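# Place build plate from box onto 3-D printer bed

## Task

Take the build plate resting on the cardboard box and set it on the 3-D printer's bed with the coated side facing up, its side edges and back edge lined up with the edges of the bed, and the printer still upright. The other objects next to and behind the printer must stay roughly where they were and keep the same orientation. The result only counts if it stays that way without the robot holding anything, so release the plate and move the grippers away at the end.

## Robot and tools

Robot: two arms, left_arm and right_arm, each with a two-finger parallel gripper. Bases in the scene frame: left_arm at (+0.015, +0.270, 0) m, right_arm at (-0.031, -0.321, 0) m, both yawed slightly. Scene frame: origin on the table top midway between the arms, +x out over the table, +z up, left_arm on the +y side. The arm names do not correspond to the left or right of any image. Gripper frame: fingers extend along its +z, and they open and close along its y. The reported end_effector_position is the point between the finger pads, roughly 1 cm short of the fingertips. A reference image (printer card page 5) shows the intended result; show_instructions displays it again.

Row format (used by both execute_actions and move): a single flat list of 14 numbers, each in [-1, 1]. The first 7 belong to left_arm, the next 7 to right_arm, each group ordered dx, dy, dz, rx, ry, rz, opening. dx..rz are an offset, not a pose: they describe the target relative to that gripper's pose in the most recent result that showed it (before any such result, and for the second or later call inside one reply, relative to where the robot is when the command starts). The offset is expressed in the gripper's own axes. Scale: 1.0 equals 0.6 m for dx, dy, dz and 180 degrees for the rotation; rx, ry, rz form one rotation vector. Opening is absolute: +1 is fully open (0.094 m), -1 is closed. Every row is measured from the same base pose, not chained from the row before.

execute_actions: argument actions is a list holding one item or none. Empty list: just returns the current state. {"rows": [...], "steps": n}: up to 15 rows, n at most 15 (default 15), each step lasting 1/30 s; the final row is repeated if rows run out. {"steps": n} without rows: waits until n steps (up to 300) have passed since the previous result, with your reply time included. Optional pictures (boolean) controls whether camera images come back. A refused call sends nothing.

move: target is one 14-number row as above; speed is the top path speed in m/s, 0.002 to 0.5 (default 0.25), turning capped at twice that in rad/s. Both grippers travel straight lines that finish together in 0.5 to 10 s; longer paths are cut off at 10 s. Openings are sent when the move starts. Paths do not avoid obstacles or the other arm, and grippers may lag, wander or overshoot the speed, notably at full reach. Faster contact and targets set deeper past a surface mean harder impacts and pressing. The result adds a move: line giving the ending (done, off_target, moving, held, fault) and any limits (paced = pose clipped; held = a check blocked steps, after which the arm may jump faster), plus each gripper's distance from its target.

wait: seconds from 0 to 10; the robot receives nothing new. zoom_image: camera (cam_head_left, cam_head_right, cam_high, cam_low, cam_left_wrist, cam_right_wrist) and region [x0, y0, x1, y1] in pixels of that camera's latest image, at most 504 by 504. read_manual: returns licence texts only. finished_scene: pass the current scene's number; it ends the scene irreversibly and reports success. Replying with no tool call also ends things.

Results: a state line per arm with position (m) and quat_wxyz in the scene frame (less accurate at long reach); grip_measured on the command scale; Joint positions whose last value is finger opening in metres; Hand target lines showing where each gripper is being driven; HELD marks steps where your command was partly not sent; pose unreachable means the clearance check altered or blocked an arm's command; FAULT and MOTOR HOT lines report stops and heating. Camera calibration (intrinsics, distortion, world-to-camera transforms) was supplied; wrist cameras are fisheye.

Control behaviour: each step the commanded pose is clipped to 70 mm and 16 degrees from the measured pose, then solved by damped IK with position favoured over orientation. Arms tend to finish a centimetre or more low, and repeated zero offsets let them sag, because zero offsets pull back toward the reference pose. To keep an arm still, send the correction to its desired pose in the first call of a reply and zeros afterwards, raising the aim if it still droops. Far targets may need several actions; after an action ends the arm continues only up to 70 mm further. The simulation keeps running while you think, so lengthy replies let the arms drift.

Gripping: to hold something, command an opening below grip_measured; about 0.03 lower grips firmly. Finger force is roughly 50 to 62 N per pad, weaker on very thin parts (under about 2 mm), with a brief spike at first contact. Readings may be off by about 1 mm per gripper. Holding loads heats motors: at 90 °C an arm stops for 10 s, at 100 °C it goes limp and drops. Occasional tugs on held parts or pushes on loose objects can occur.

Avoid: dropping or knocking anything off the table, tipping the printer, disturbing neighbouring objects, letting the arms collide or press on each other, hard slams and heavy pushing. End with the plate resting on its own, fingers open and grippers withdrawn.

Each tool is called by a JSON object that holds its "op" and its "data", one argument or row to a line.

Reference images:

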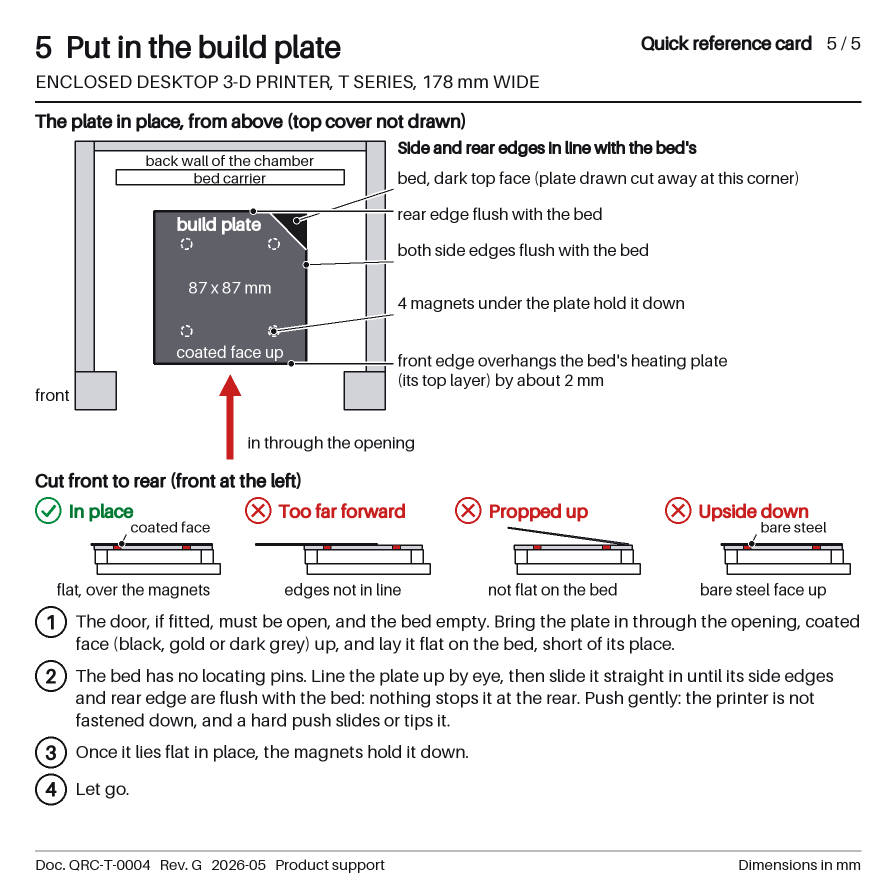

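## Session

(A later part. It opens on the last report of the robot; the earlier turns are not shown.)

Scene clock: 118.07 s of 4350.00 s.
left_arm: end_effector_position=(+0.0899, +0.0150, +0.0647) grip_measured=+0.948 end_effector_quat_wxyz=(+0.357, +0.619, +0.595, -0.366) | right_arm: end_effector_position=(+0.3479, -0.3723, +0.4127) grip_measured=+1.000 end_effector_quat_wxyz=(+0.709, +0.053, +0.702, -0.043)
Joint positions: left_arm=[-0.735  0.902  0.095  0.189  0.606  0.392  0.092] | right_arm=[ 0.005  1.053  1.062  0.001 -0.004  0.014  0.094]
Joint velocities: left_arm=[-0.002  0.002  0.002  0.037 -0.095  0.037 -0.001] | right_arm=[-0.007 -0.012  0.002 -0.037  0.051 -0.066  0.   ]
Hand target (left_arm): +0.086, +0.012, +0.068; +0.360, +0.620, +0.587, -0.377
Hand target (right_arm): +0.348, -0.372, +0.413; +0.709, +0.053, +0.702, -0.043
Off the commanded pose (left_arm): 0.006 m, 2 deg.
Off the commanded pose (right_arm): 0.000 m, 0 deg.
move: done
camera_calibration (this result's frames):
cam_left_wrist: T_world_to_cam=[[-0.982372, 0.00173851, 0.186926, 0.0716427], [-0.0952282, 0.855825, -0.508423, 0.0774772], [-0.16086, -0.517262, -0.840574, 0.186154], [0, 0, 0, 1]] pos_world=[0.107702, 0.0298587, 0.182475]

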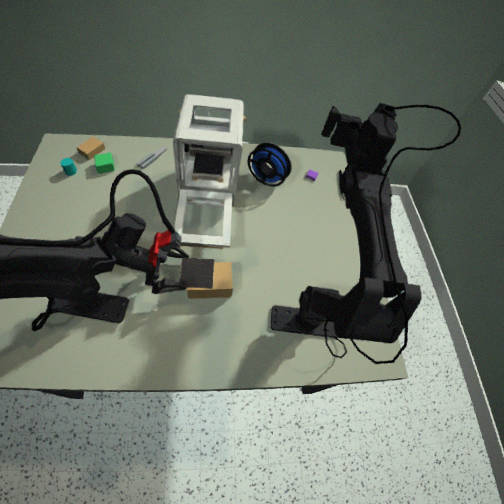

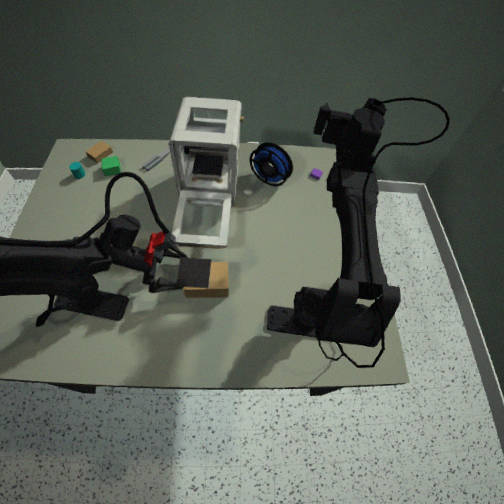

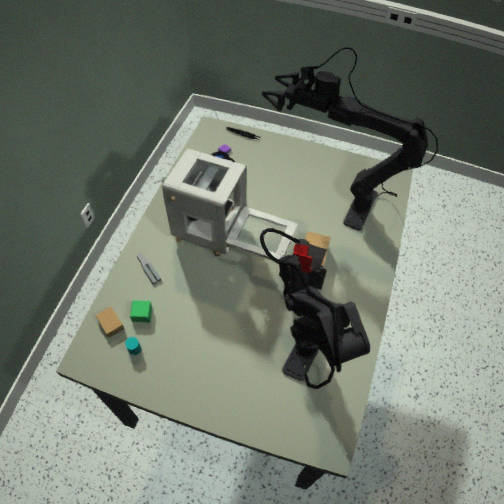

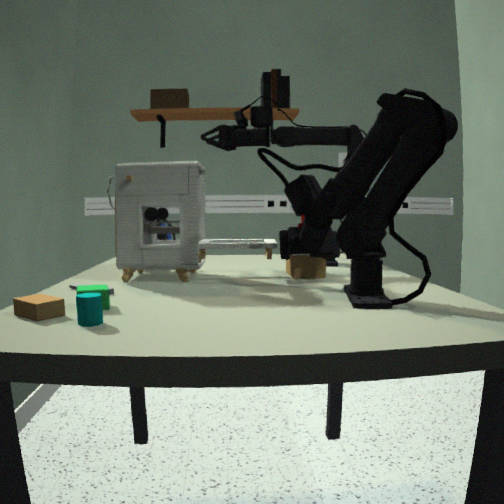

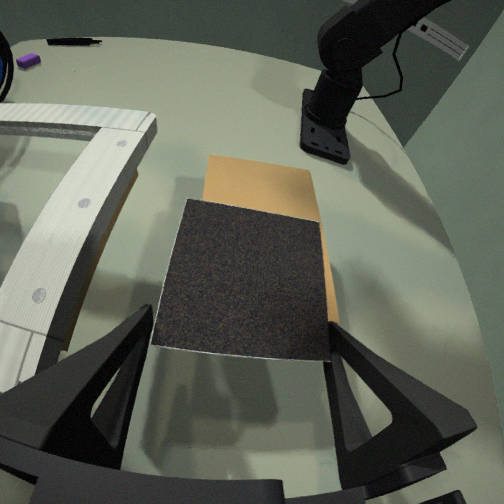

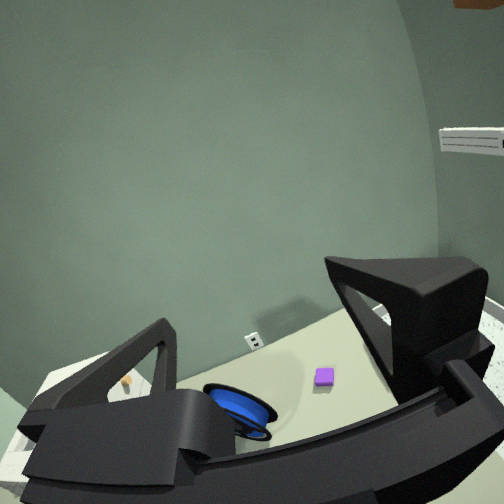

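{"op": "execute_actions", "data": {
  "actions": [
    {"rows":[[0,0,0,0,0,0,0.9,0,0,0,0,0,0,1],[0,0,0,0,0,0,0.87,0,0,0,0,0,0,1],[0,0,0,0,0,0,0.84,0,0,0,0,0,0,1],[0,0,0,0,0,0,0.81,0,0,0,0,0,0,1],[0,0,0,0,0,0,0.78,0,0,0,0,0,0,1],[0,0,0,0,0,0,0.75,0,0,0,0,0,0,1],[0,0,0,0,0,0,0.71,0,0,0,0,0,0,1]],"steps":15}
  ],
  "pictures": false
}}

{"op": "move", "data": {
  "target": [-0.147,0,-0.079,0,0,0,0.71, 0,0,0,0,0,0,1],
  "speed": 0.06
}}

Scene clock: 121.50 s of 4350.00 s.
left_arm: end_effector_position=(+0.0900, +0.0148, +0.0650) grip_measured=+0.763 end_effector_quat_wxyz=(+0.358, +0.619, +0.595, -0.367) | right_arm: end_effector_position=(+0.3479, -0.3723, +0.4127) grip_measured=+1.000 end_effector_quat_wxyz=(+0.709, +0.053, +0.702, -0.043)
Joint positions: left_arm=[-0.735  0.902  0.095  0.192  0.606  0.391  0.083] | right_arm=[ 0.005  1.053  1.062  0.001 -0.004  0.014  0.094]
Joint velocities: left_arm=[ 0.002 -0.012  0.012 -0.022 -0.051 -0.037 -0.001] | right_arm=[-0.002  0.002 -0.012 -0.022 -0.007 -0.022  0.   ]
Hand target (left_arm): +0.090, +0.015, +0.065; +0.357, +0.619, +0.595, -0.366
Hand target (right_arm): +0.348, -0.372, +0.413; +0.709, +0.053, +0.702, -0.043
Off the commanded pose (left_arm): 0.000 m, 0 deg.
Off the commanded pose (right_arm): 0.000 m, 0 deg.
Steps of this call (steps 1 to 88: nothing new was sent; steps 89 to 103: all 15 steps of this action). Readings (end_effector_position):
89: left_arm (+0.0902, +0.0146, +0.0654) | right_arm (+0.3479, -0.3723, +0.4127)
90: left_arm (+0.0901, +0.0147, +0.0652) | right_arm (+0.3479, -0.3723, +0.4127)
92: left_arm (+0.0901, +0.0148, +0.0651) | right_arm (+0.3479, -0.3723, +0.4127)
96: left_arm (+0.0900, +0.0148, +0.0650) | right_arm (+0.3479, -0.3723, +0.4127)
103: the state above

Scene clock: 123.97 s of 4350.00 s.
left_arm: end_effector_position=(+0.0869, +0.0208, +0.1398) grip_measured=+0.763 end_effector_quat_wxyz=(+0.326, +0.620, +0.616, -0.360) | right_arm: end_effector_position=(+0.3479, -0.3723, +0.4127) grip_measured=+1.000 end_effector_quat_wxyz=(+0.709, +0.053, +0.702, -0.043)
Joint positions: left_arm=[-0.735  0.711  0.423 -0.405  0.598  0.391  0.083] | right_arm=[ 0.005  1.053  1.062  0.001 -0.004  0.014  0.094]
Joint velocities: left_arm=[-0.012 -0.002 -0.012 -0.007 -0.022 -0.037  0.   ] | right_arm=[ 0.007 -0.002 -0.002 -0.051 -0.022 -0.051  0.   ]
Hand target (left_arm): +0.089, +0.016, +0.165; +0.358, +0.619, +0.595, -0.367
Hand target (right_arm): +0.348, -0.372, +0.413; +0.709, +0.053, +0.702, -0.043
Off the commanded pose (left_arm): 0.026 m, 4 deg.
Off the commanded pose (right_arm): 0.000 m, 0 deg.
move: off_target (left_arm)
camera_calibration (this result's frames):
cam_left_wrist: T_world_to_cam=[[-0.973251, -0.0181771, 0.229025, 0.048331], [-0.122402, 0.88463, -0.449942, 0.103975], [-0.194424, -0.46594, -0.863192, 0.256805], [0, 0, 0, 1]] pos_world=[0.109694, 0.0285549, 0.257385]

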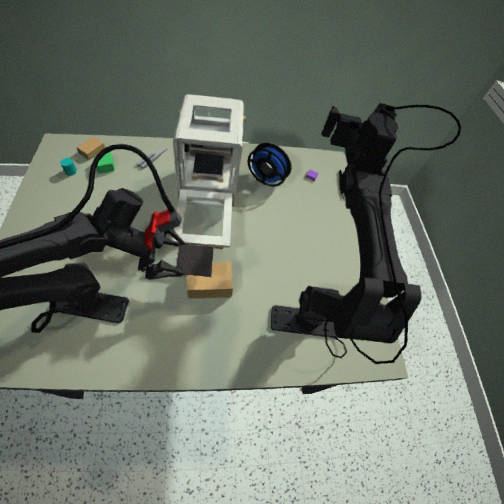

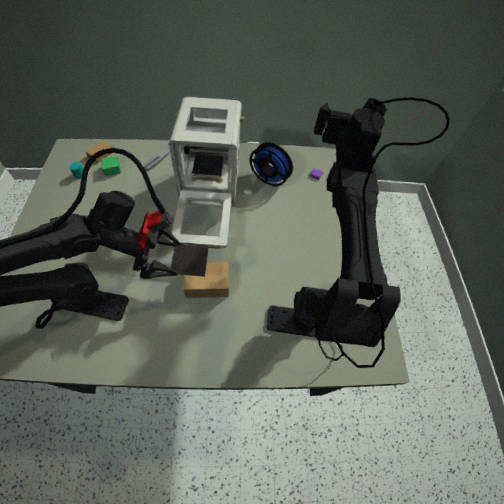

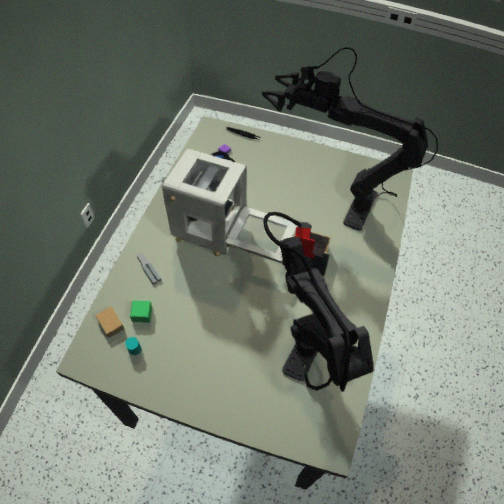

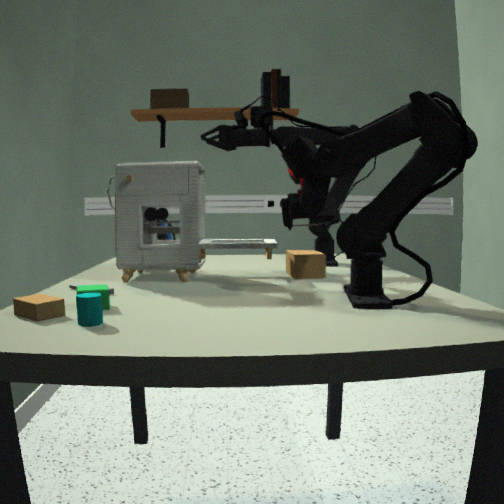

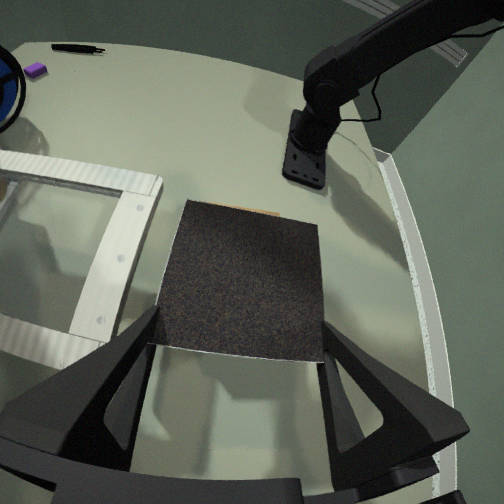

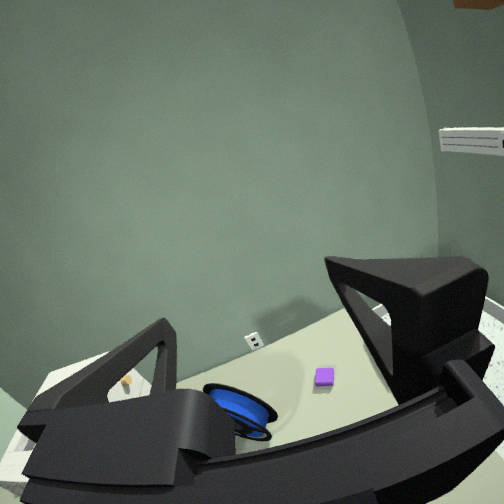

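{"op": "move", "data": {
  "target": [-0.14,0.2217,0.0502,-0.4454,-0.0256,-0.247,0.71, 0,0,0,0,0,0,1],
  "speed": 0.15
}}

Scene clock: 139.30 s of 4350.00 s.
left_arm: end_effector_position=(+0.2148, -0.0489, +0.1716) grip_measured=+0.763 end_effector_quat_wxyz=(+0.484, +0.021, +0.875, +0.013) | right_arm: end_effector_position=(+0.3479, -0.3723, +0.4127) grip_measured=+1.000 end_effector_quat_wxyz=(+0.709, +0.053, +0.702, -0.043)
Joint positions: left_arm=[-1.26   1.719  1.299 -0.924 -0.995 -1.252  0.083] | right_arm=[ 0.005  1.053  1.062  0.001 -0.004  0.014  0.094]
Joint velocities: left_arm=[ 0.012  0.017  0.017 -0.037  0.037 -0.066 -0.   ] | right_arm=[ 0.007  0.002  0.012  0.081 -0.051 -0.095  0.   ]
Hand target (left_arm): +0.223, -0.049, +0.188; +0.504, +0.001, +0.864, +0.008
Hand target (right_arm): +0.348, -0.372, +0.413; +0.709, +0.053, +0.702, -0.043
Off the commanded pose (left_arm): 0.019 m, 5 deg.
Off the commanded pose (right_arm): 0.000 m, 0 deg.
After step 90, 6.37 s passed at rest.
move: off_target (left_arm)
camera_calibration (this result's frames):
cam_left_wrist: T_world_to_cam=[[0.0211902, -0.988674, 0.148573, -0.0830337], [-0.884798, -0.0877359, -0.45764, 0.313192], [0.465492, -0.12176, -0.876636, 0.154014], [0, 0, 0, 1]] pos_world=[0.207179, -0.0358623, 0.29068]

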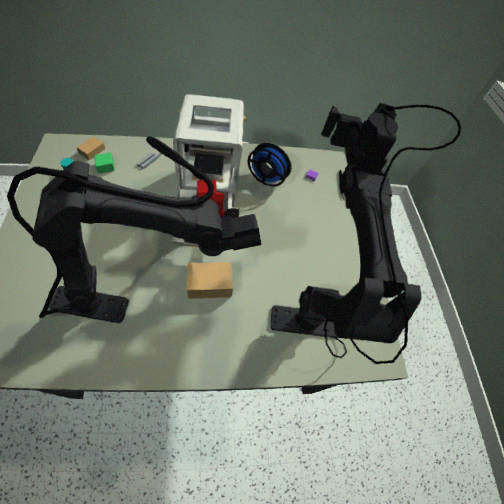

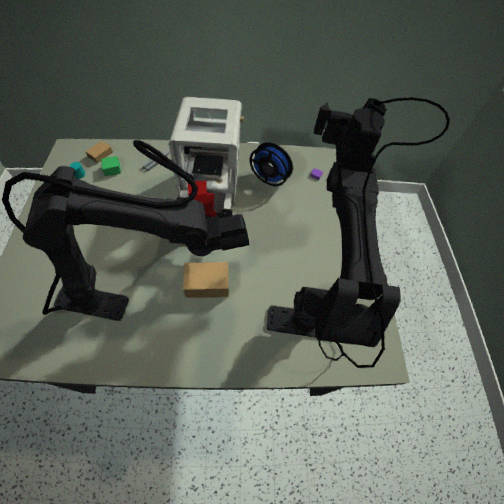

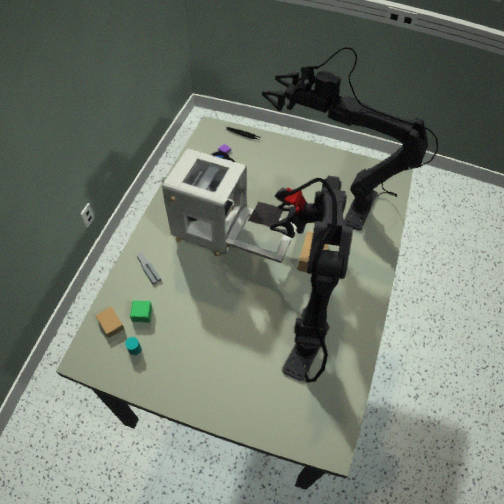

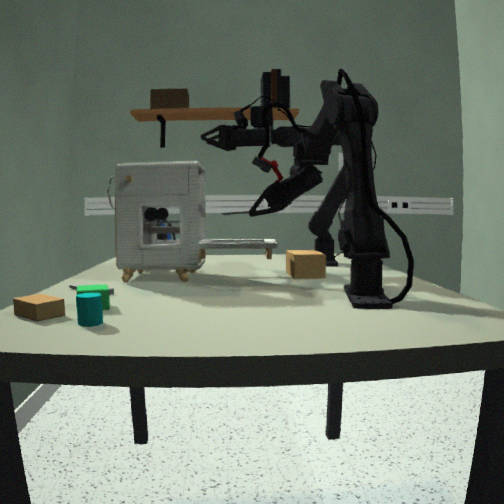

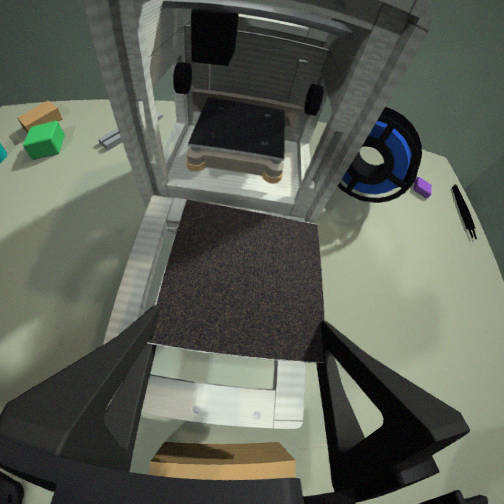

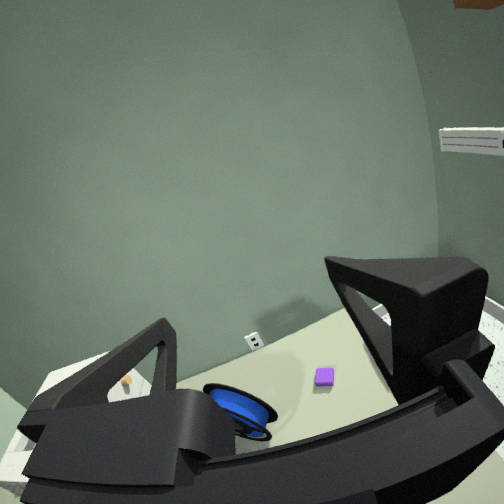

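{"op": "zoom_image", "data": {
  "camera": "cam_left_wrist",
  "region": [150, 60, 350, 240]
}}

{"op": "zoom_image", "data": {
  "camera": "cam_low",
  "region": [110, 140, 310, 260]
}}

Region (150, 60, 350, 240) of cam_left_wrist's 504x504 image, scaled by 2.520, with more detail than that image has; it fills the top 454 rows of this view, and the rest is white.

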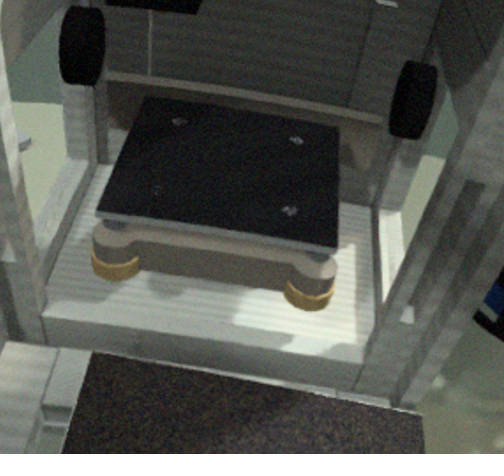

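Region (110, 140, 310, 260) of cam_low's 504x504 image, scaled by 2.520, with more detail than that image has; it fills the top 302 rows of this view, and the rest is white.

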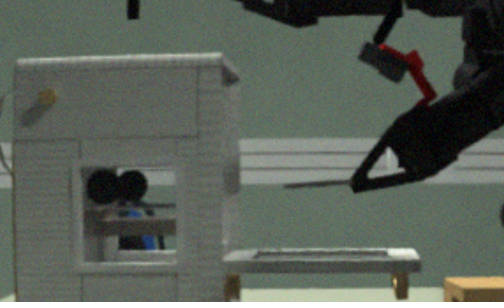

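{"op": "move", "data": {
  "target": [-0.08,0.0262,0.1168,0.0162,-0.03,-0.0066,0.71, 0,0,0,0,0,0,1],
  "speed": 0.06
}}

{"op": "zoom_image", "data": {
  "camera": "cam_low",
  "region": [110, 140, 310, 260]
}}

Scene clock: 169.43 s of 4350.00 s.
left_arm: end_effector_position=(+0.2950, -0.0394, +0.1609) grip_measured=+0.763 end_effector_quat_wxyz=(+0.511, +0.040, +0.859, -0.005) | right_arm: end_effector_position=(+0.3479, -0.3723, +0.4127) grip_measured=+1.000 end_effector_quat_wxyz=(+0.709, +0.053, +0.702, -0.043)
Joint positions: left_arm=[-1.021  1.655  1.09  -0.339 -0.916 -0.752  0.083] | right_arm=[ 0.005  1.053  1.062  0.001 -0.004  0.014  0.094]
Joint velocities: left_arm=[-0.007 -0.002  0.012  0.022  0.007 -0.081 -0.   ] | right_arm=[ 0.002  0.002  0.007 -0.037 -0.037 -0.007  0.   ]
Hand target (left_arm): +0.300, -0.036, +0.176; +0.526, +0.026, +0.850, -0.016
Hand target (right_arm): +0.348, -0.372, +0.413; +0.709, +0.053, +0.702, -0.043
Off the commanded pose (left_arm): 0.016 m, 3 deg.
Off the commanded pose (right_arm): 0.000 m, 0 deg.
After step 90, 25.13 s passed at rest.
move: off_target (left_arm)
camera_calibration (this result's frames):
cam_left_wrist: T_world_to_cam=[[-0.0400609, -0.986062, 0.161482, -0.0576027], [-0.85904, -0.048554, -0.509601, 0.382359], [0.510339, -0.159134, -0.845122, 0.088714], [0, 0, 0, 1]] pos_world=[0.28088, -0.0241173, 0.279126]

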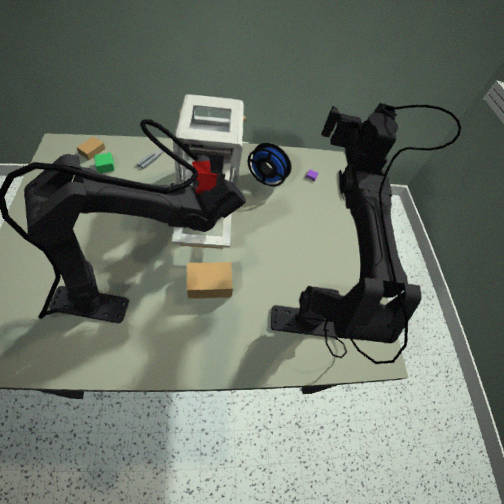

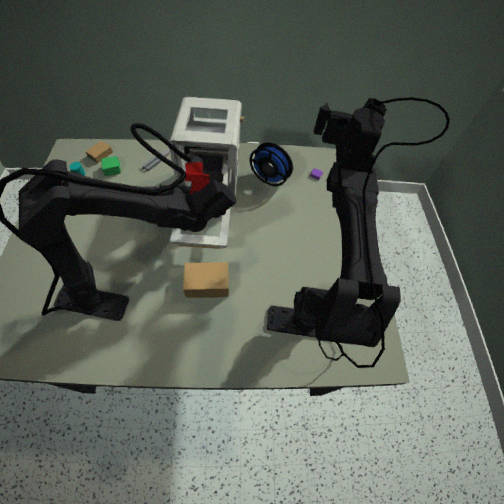

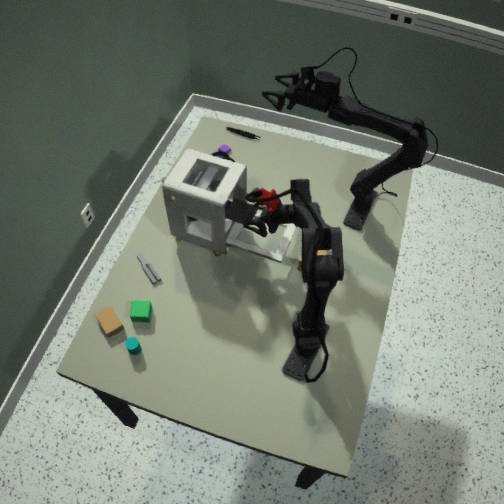

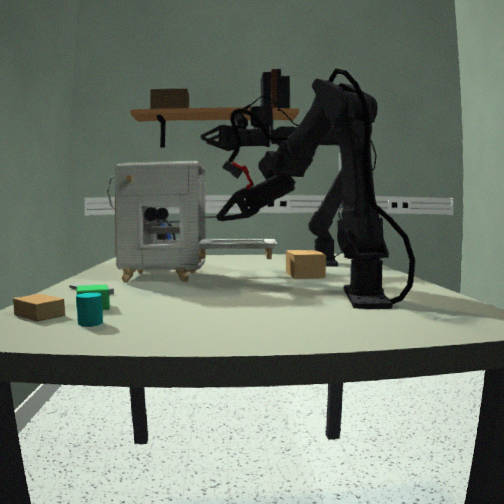

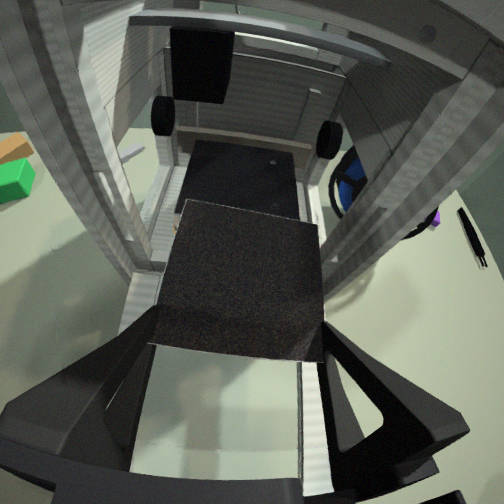

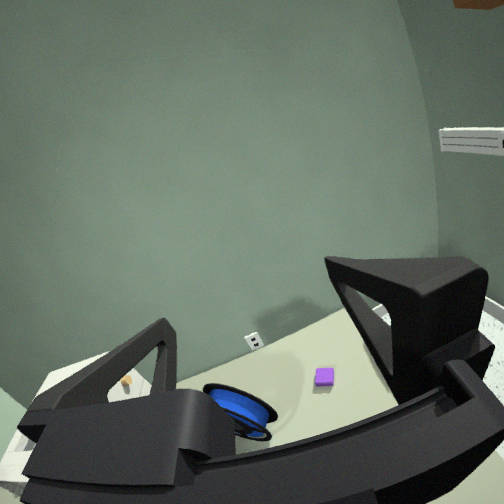

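Region (110, 140, 310, 260) of cam_low's 504x504 image, scaled by 2.520, with more detail than that image has; it fills the top 302 rows of this view, and the rest is white.

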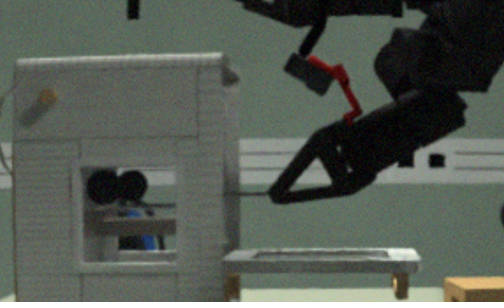

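{"op": "move", "data": {
  "target": [-0.0542,0.01,0.065,-0.009,-0.011,-0.024,0.71, 0,0,0,0,0,0,1],
  "speed": 0.03
}}

{"op": "zoom_image", "data": {
  "camera": "cam_low",
  "region": [110, 140, 310, 260]
}}

Scene clock: 186.67 s of 4350.00 s.
left_arm: end_effector_position=(+0.3344, -0.0314, +0.1535) grip_measured=+0.763 end_effector_quat_wxyz=(+0.510, +0.015, +0.860, -0.000) | right_arm: end_effector_position=(+0.3479, -0.3723, +0.4127) grip_measured=+1.000 end_effector_quat_wxyz=(+0.709, +0.053, +0.702, -0.043)
Joint positions: left_arm=[-0.911  1.71   1.111 -0.239 -0.868 -0.687  0.083] | right_arm=[ 0.005  1.053  1.062  0.001 -0.004  0.014  0.094]
Joint velocities: left_arm=[ 0.007  0.002  0.012 -0.051 -0.007  0.037  0.001] | right_arm=[ 0.002  0.007 -0.012 -0.051  0.037  0.022  0.   ]
Hand target (left_arm): +0.344, -0.036, +0.172; +0.526, +0.000, +0.850, -0.013
Hand target (right_arm): +0.348, -0.372, +0.413; +0.709, +0.053, +0.702, -0.043
Off the commanded pose (left_arm): 0.021 m, 3 deg.
Off the commanded pose (right_arm): 0.000 m, 0 deg.
After step 90, 12.27 s passed at rest.
move: off_target (left_arm)
camera_calibration (this result's frames):
cam_left_wrist: T_world_to_cam=[[0.00760691, -0.983951, 0.178279, -0.0653987], [-0.857112, -0.0982479, -0.505675, 0.410069], [0.515075, -0.148958, -0.844103, 0.062236], [0, 0, 0, 1]] pos_world=[0.319916, -0.0147901, 0.271554]

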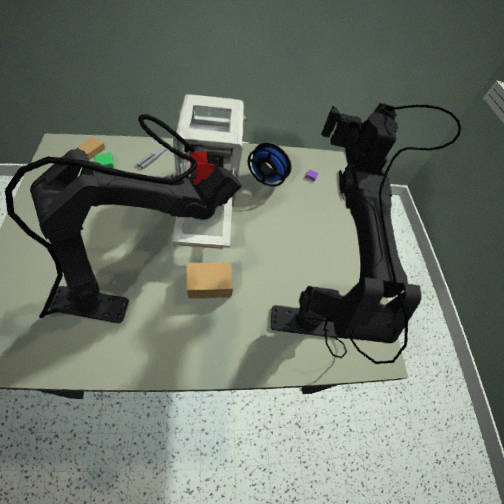

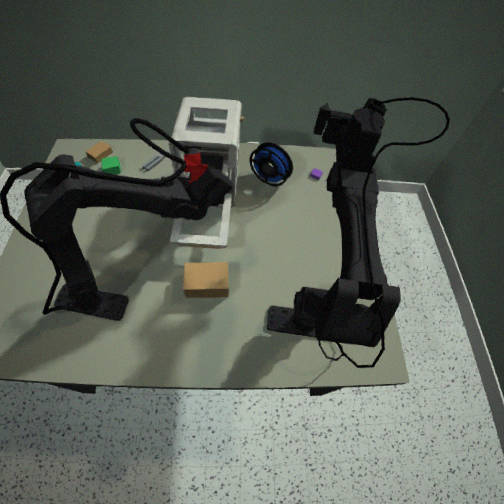

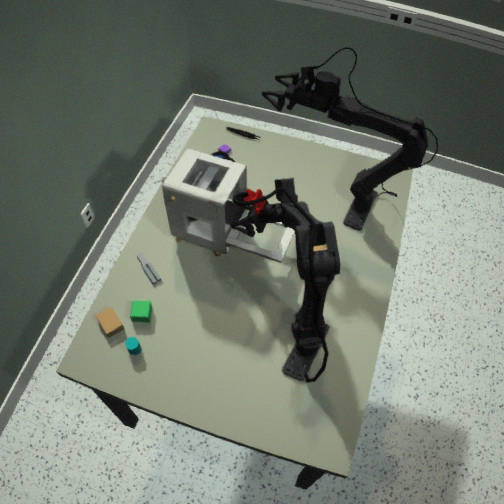

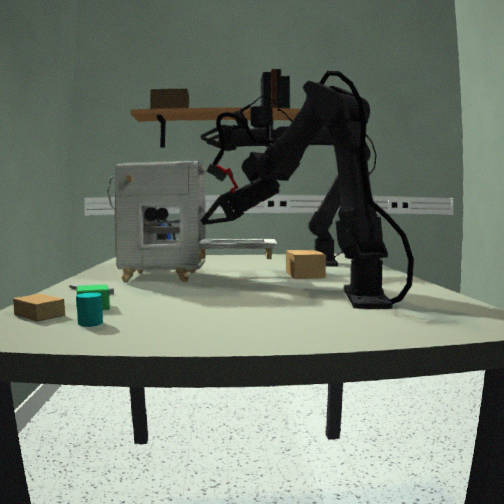

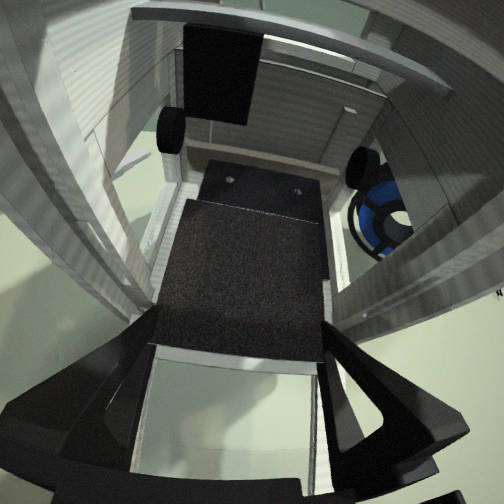

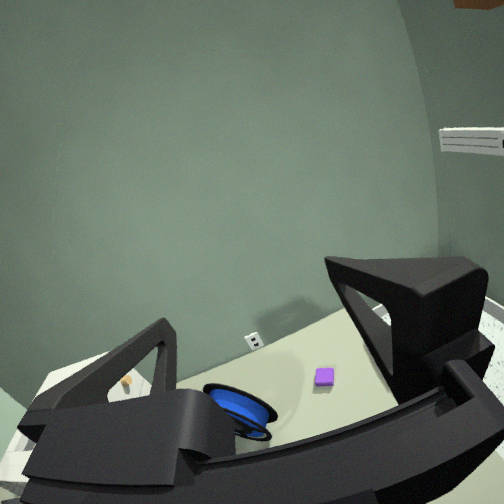

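Region (110, 140, 310, 260) of cam_low's 504x504 image, scaled by 2.520, with more detail than that image has; it fills the top 302 rows of this view, and the rest is white.

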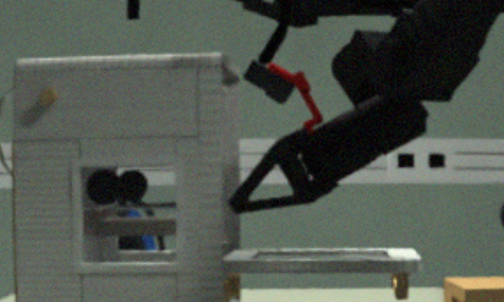

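{"op": "move", "data": {
  "target": [-0.0355,-0.0167,0.007,0.002,-0.012,-0.0124,0.71, 0,0,0,0,0,0,1],
  "speed": 0.02
}}

{"op": "zoom_image", "data": {
  "camera": "cam_low",
  "region": [110, 140, 310, 260]
}}

Scene clock: 192.67 s of 4350.00 s.
left_arm: end_effector_position=(+0.3374, -0.0375, +0.1531) grip_measured=+0.763 end_effector_quat_wxyz=(+0.510, +0.015, +0.860, -0.003) | right_arm: end_effector_position=(+0.3479, -0.3723, +0.4127) grip_measured=+1.000 end_effector_quat_wxyz=(+0.709, +0.053, +0.702, -0.043)
Joint positions: left_arm=[-0.911  1.733  1.133 -0.232 -0.866 -0.686  0.083] | right_arm=[ 0.005  1.053  1.062  0.001 -0.004  0.014  0.094]
Joint velocities: left_arm=[-0.002 -0.012 -0.012  0.022 -0.007 -0.051  0.001] | right_arm=[-0.007  0.002  0.007 -0.037 -0.007  0.051  0.   ]
Hand target (left_arm): +0.347, -0.041, +0.170; +0.526, +0.000, +0.850, -0.013
Hand target (right_arm): +0.348, -0.372, +0.413; +0.709, +0.053, +0.702, -0.043
Off the commanded pose (left_arm): 0.020 m, 3 deg.
Off the commanded pose (right_arm): 0.000 m, 0 deg.
After step 90, 1.40 s passed at rest.
move: off_target (left_arm)
camera_calibration (this result's frames):
cam_left_wrist: T_world_to_cam=[[0.00544504, -0.982905, 0.184034, -0.0715101], [-0.856485, -0.0995747, -0.506476, 0.411723], [0.516142, -0.154865, -0.842386, 0.058588], [0, 0, 0, 1]] pos_world=[0.322784, -0.0202173, 0.271041]

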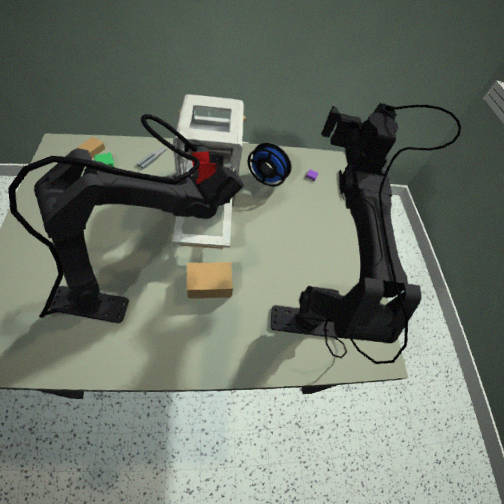

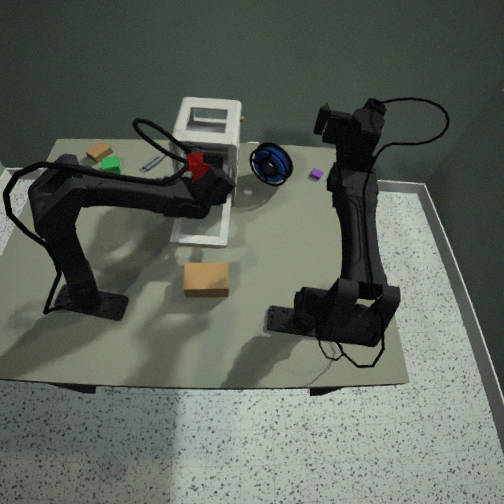

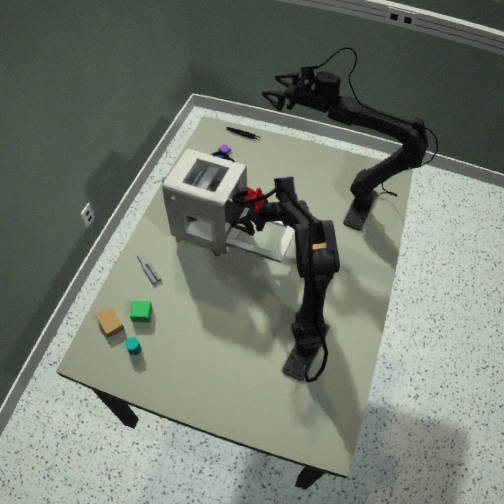

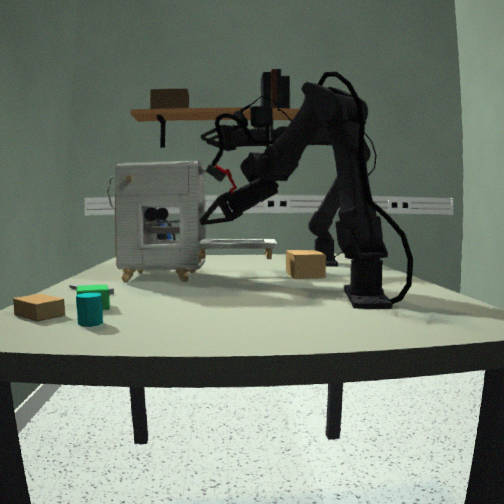

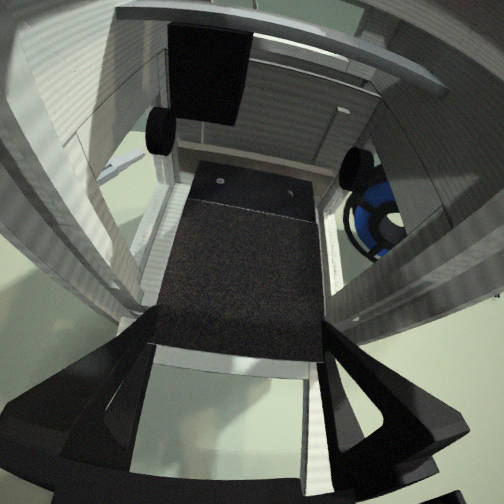

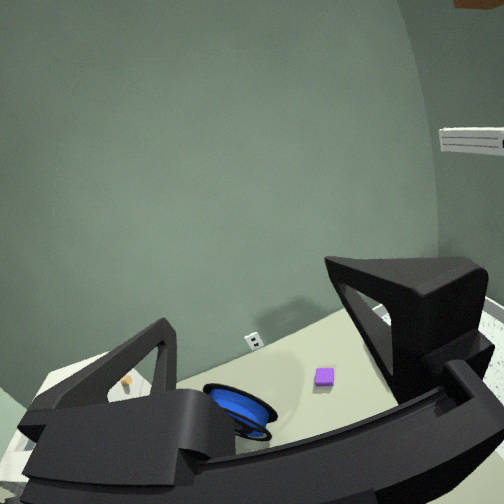

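Region (110, 140, 310, 260) of cam_low's 504x504 image, scaled by 2.520, with more detail than that image has; it fills the top 302 rows of this view, and the rest is white.

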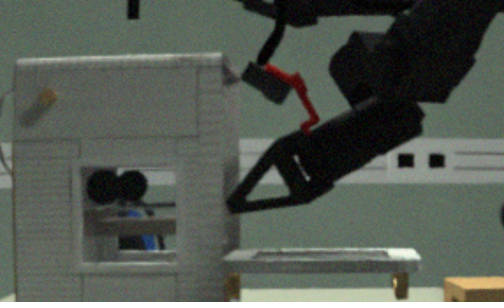

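{"op": "move", "data": {
  "target": [-0.0323,-0.0057,0.014,0.0005,-0.012,-0.0113,0.71, 0,0,0,0,0,0,1],
  "speed": 0.015
}}

{"op": "zoom_image", "data": {
  "camera": "cam_low",
  "region": [130, 150, 250, 250]
}}

{"op": "zoom_image", "data": {
  "camera": "cam_left_wrist",
  "region": [150, 130, 350, 280]
}}

Scene clock: 199.43 s of 4350.00 s.
left_arm: end_effector_position=(+0.3439, -0.0388, +0.1524) grip_measured=+0.763 end_effector_quat_wxyz=(+0.514, +0.011, +0.858, -0.008) | right_arm: end_effector_position=(+0.3479, -0.3723, +0.4127) grip_measured=+1.000 end_effector_quat_wxyz=(+0.709, +0.053, +0.702, -0.043)
Joint positions: left_arm=[-0.897  1.744  1.133 -0.195 -0.859 -0.671  0.083] | right_arm=[ 0.005  1.053  1.062  0.001 -0.004  0.014  0.094]
Joint velocities: left_arm=[-0.002  0.002  0.007  0.022 -0.081  0.007 -0.002] | right_arm=[-0.002  0.002 -0.002  0.095 -0.066 -0.037  0.   ]
Hand target (left_arm): +0.353, -0.041, +0.166; +0.527, -0.000, +0.850, -0.013
Hand target (right_arm): +0.348, -0.372, +0.413; +0.709, +0.053, +0.702, -0.043
Off the commanded pose (left_arm): 0.017 m, 2 deg.
Off the commanded pose (right_arm): 0.000 m, 0 deg.
After step 90, 1.83 s passed at rest.
move: off_target (left_arm)
camera_calibration (this result's frames):
cam_left_wrist: T_world_to_cam=[[0.00545942, -0.980802, 0.194932, -0.0742594], [-0.852099, -0.106584, -0.512413, 0.415902], [0.523352, -0.163304, -0.836322, 0.0506862], [0, 0, 0, 1]] pos_world=[0.328268, -0.0202281, 0.269979]

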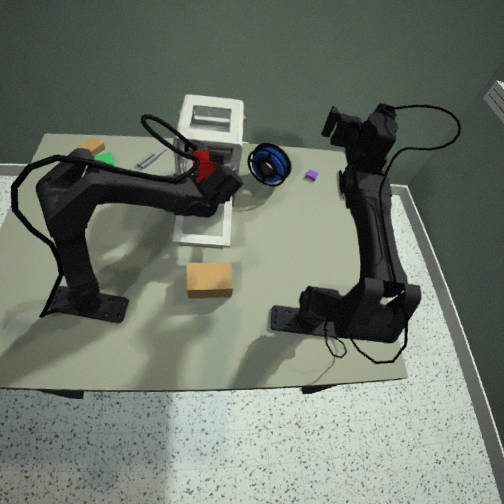

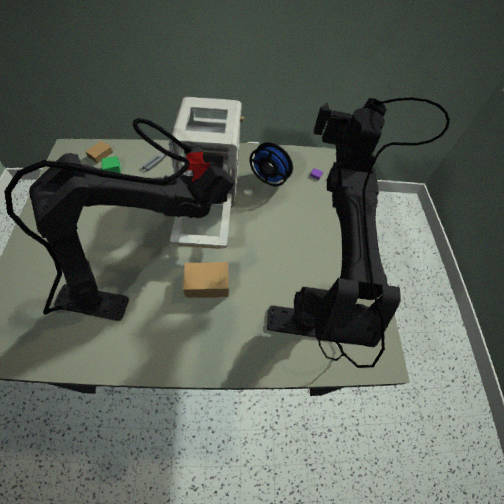

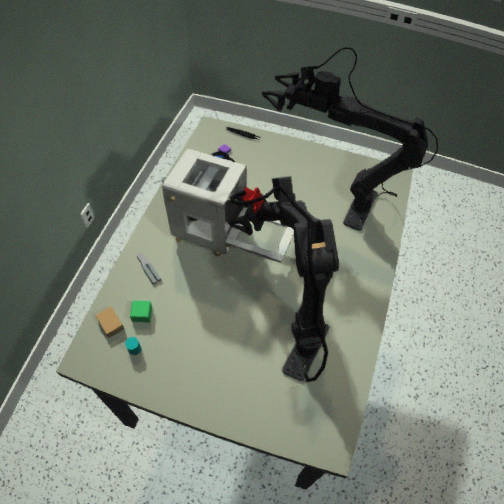

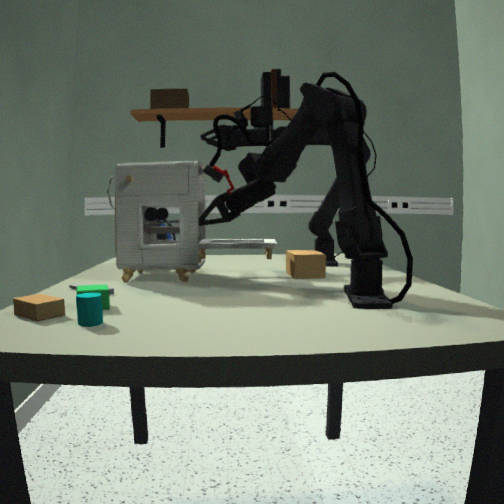

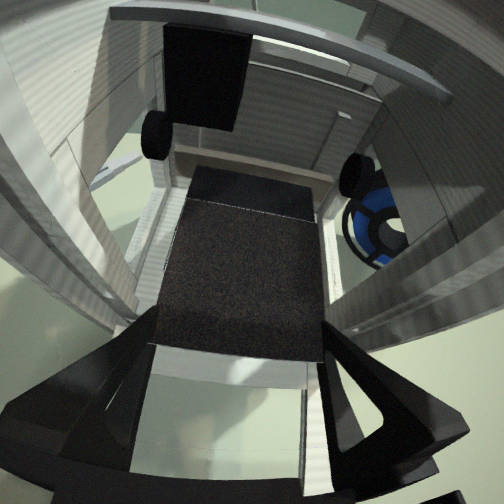

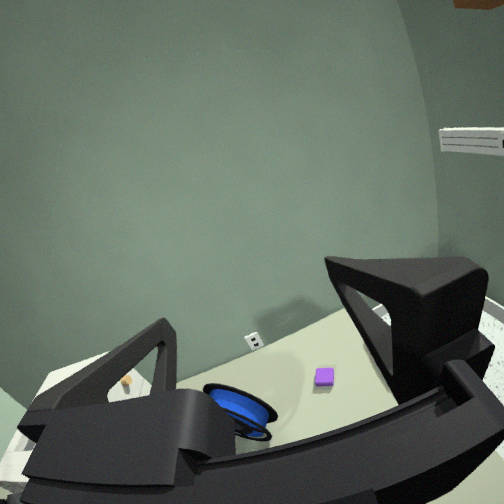

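Region (130, 150, 250, 250) of cam_low's 504x504 image, scaled by 4.200, with more detail than that image has.

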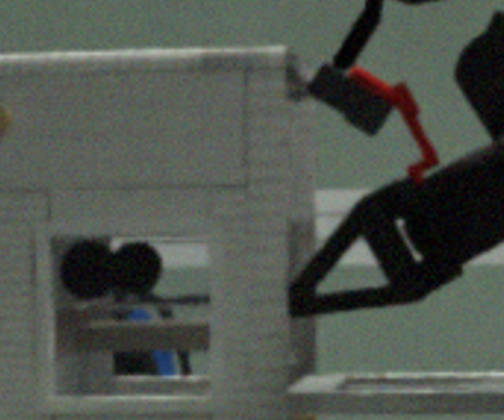

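Region (150, 130, 350, 280) of cam_left_wrist's 504x504 image, scaled by 2.520, with more detail than that image has; it fills the top 378 rows of this view, and the rest is white.

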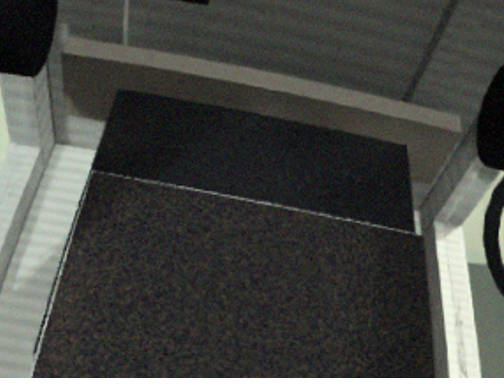

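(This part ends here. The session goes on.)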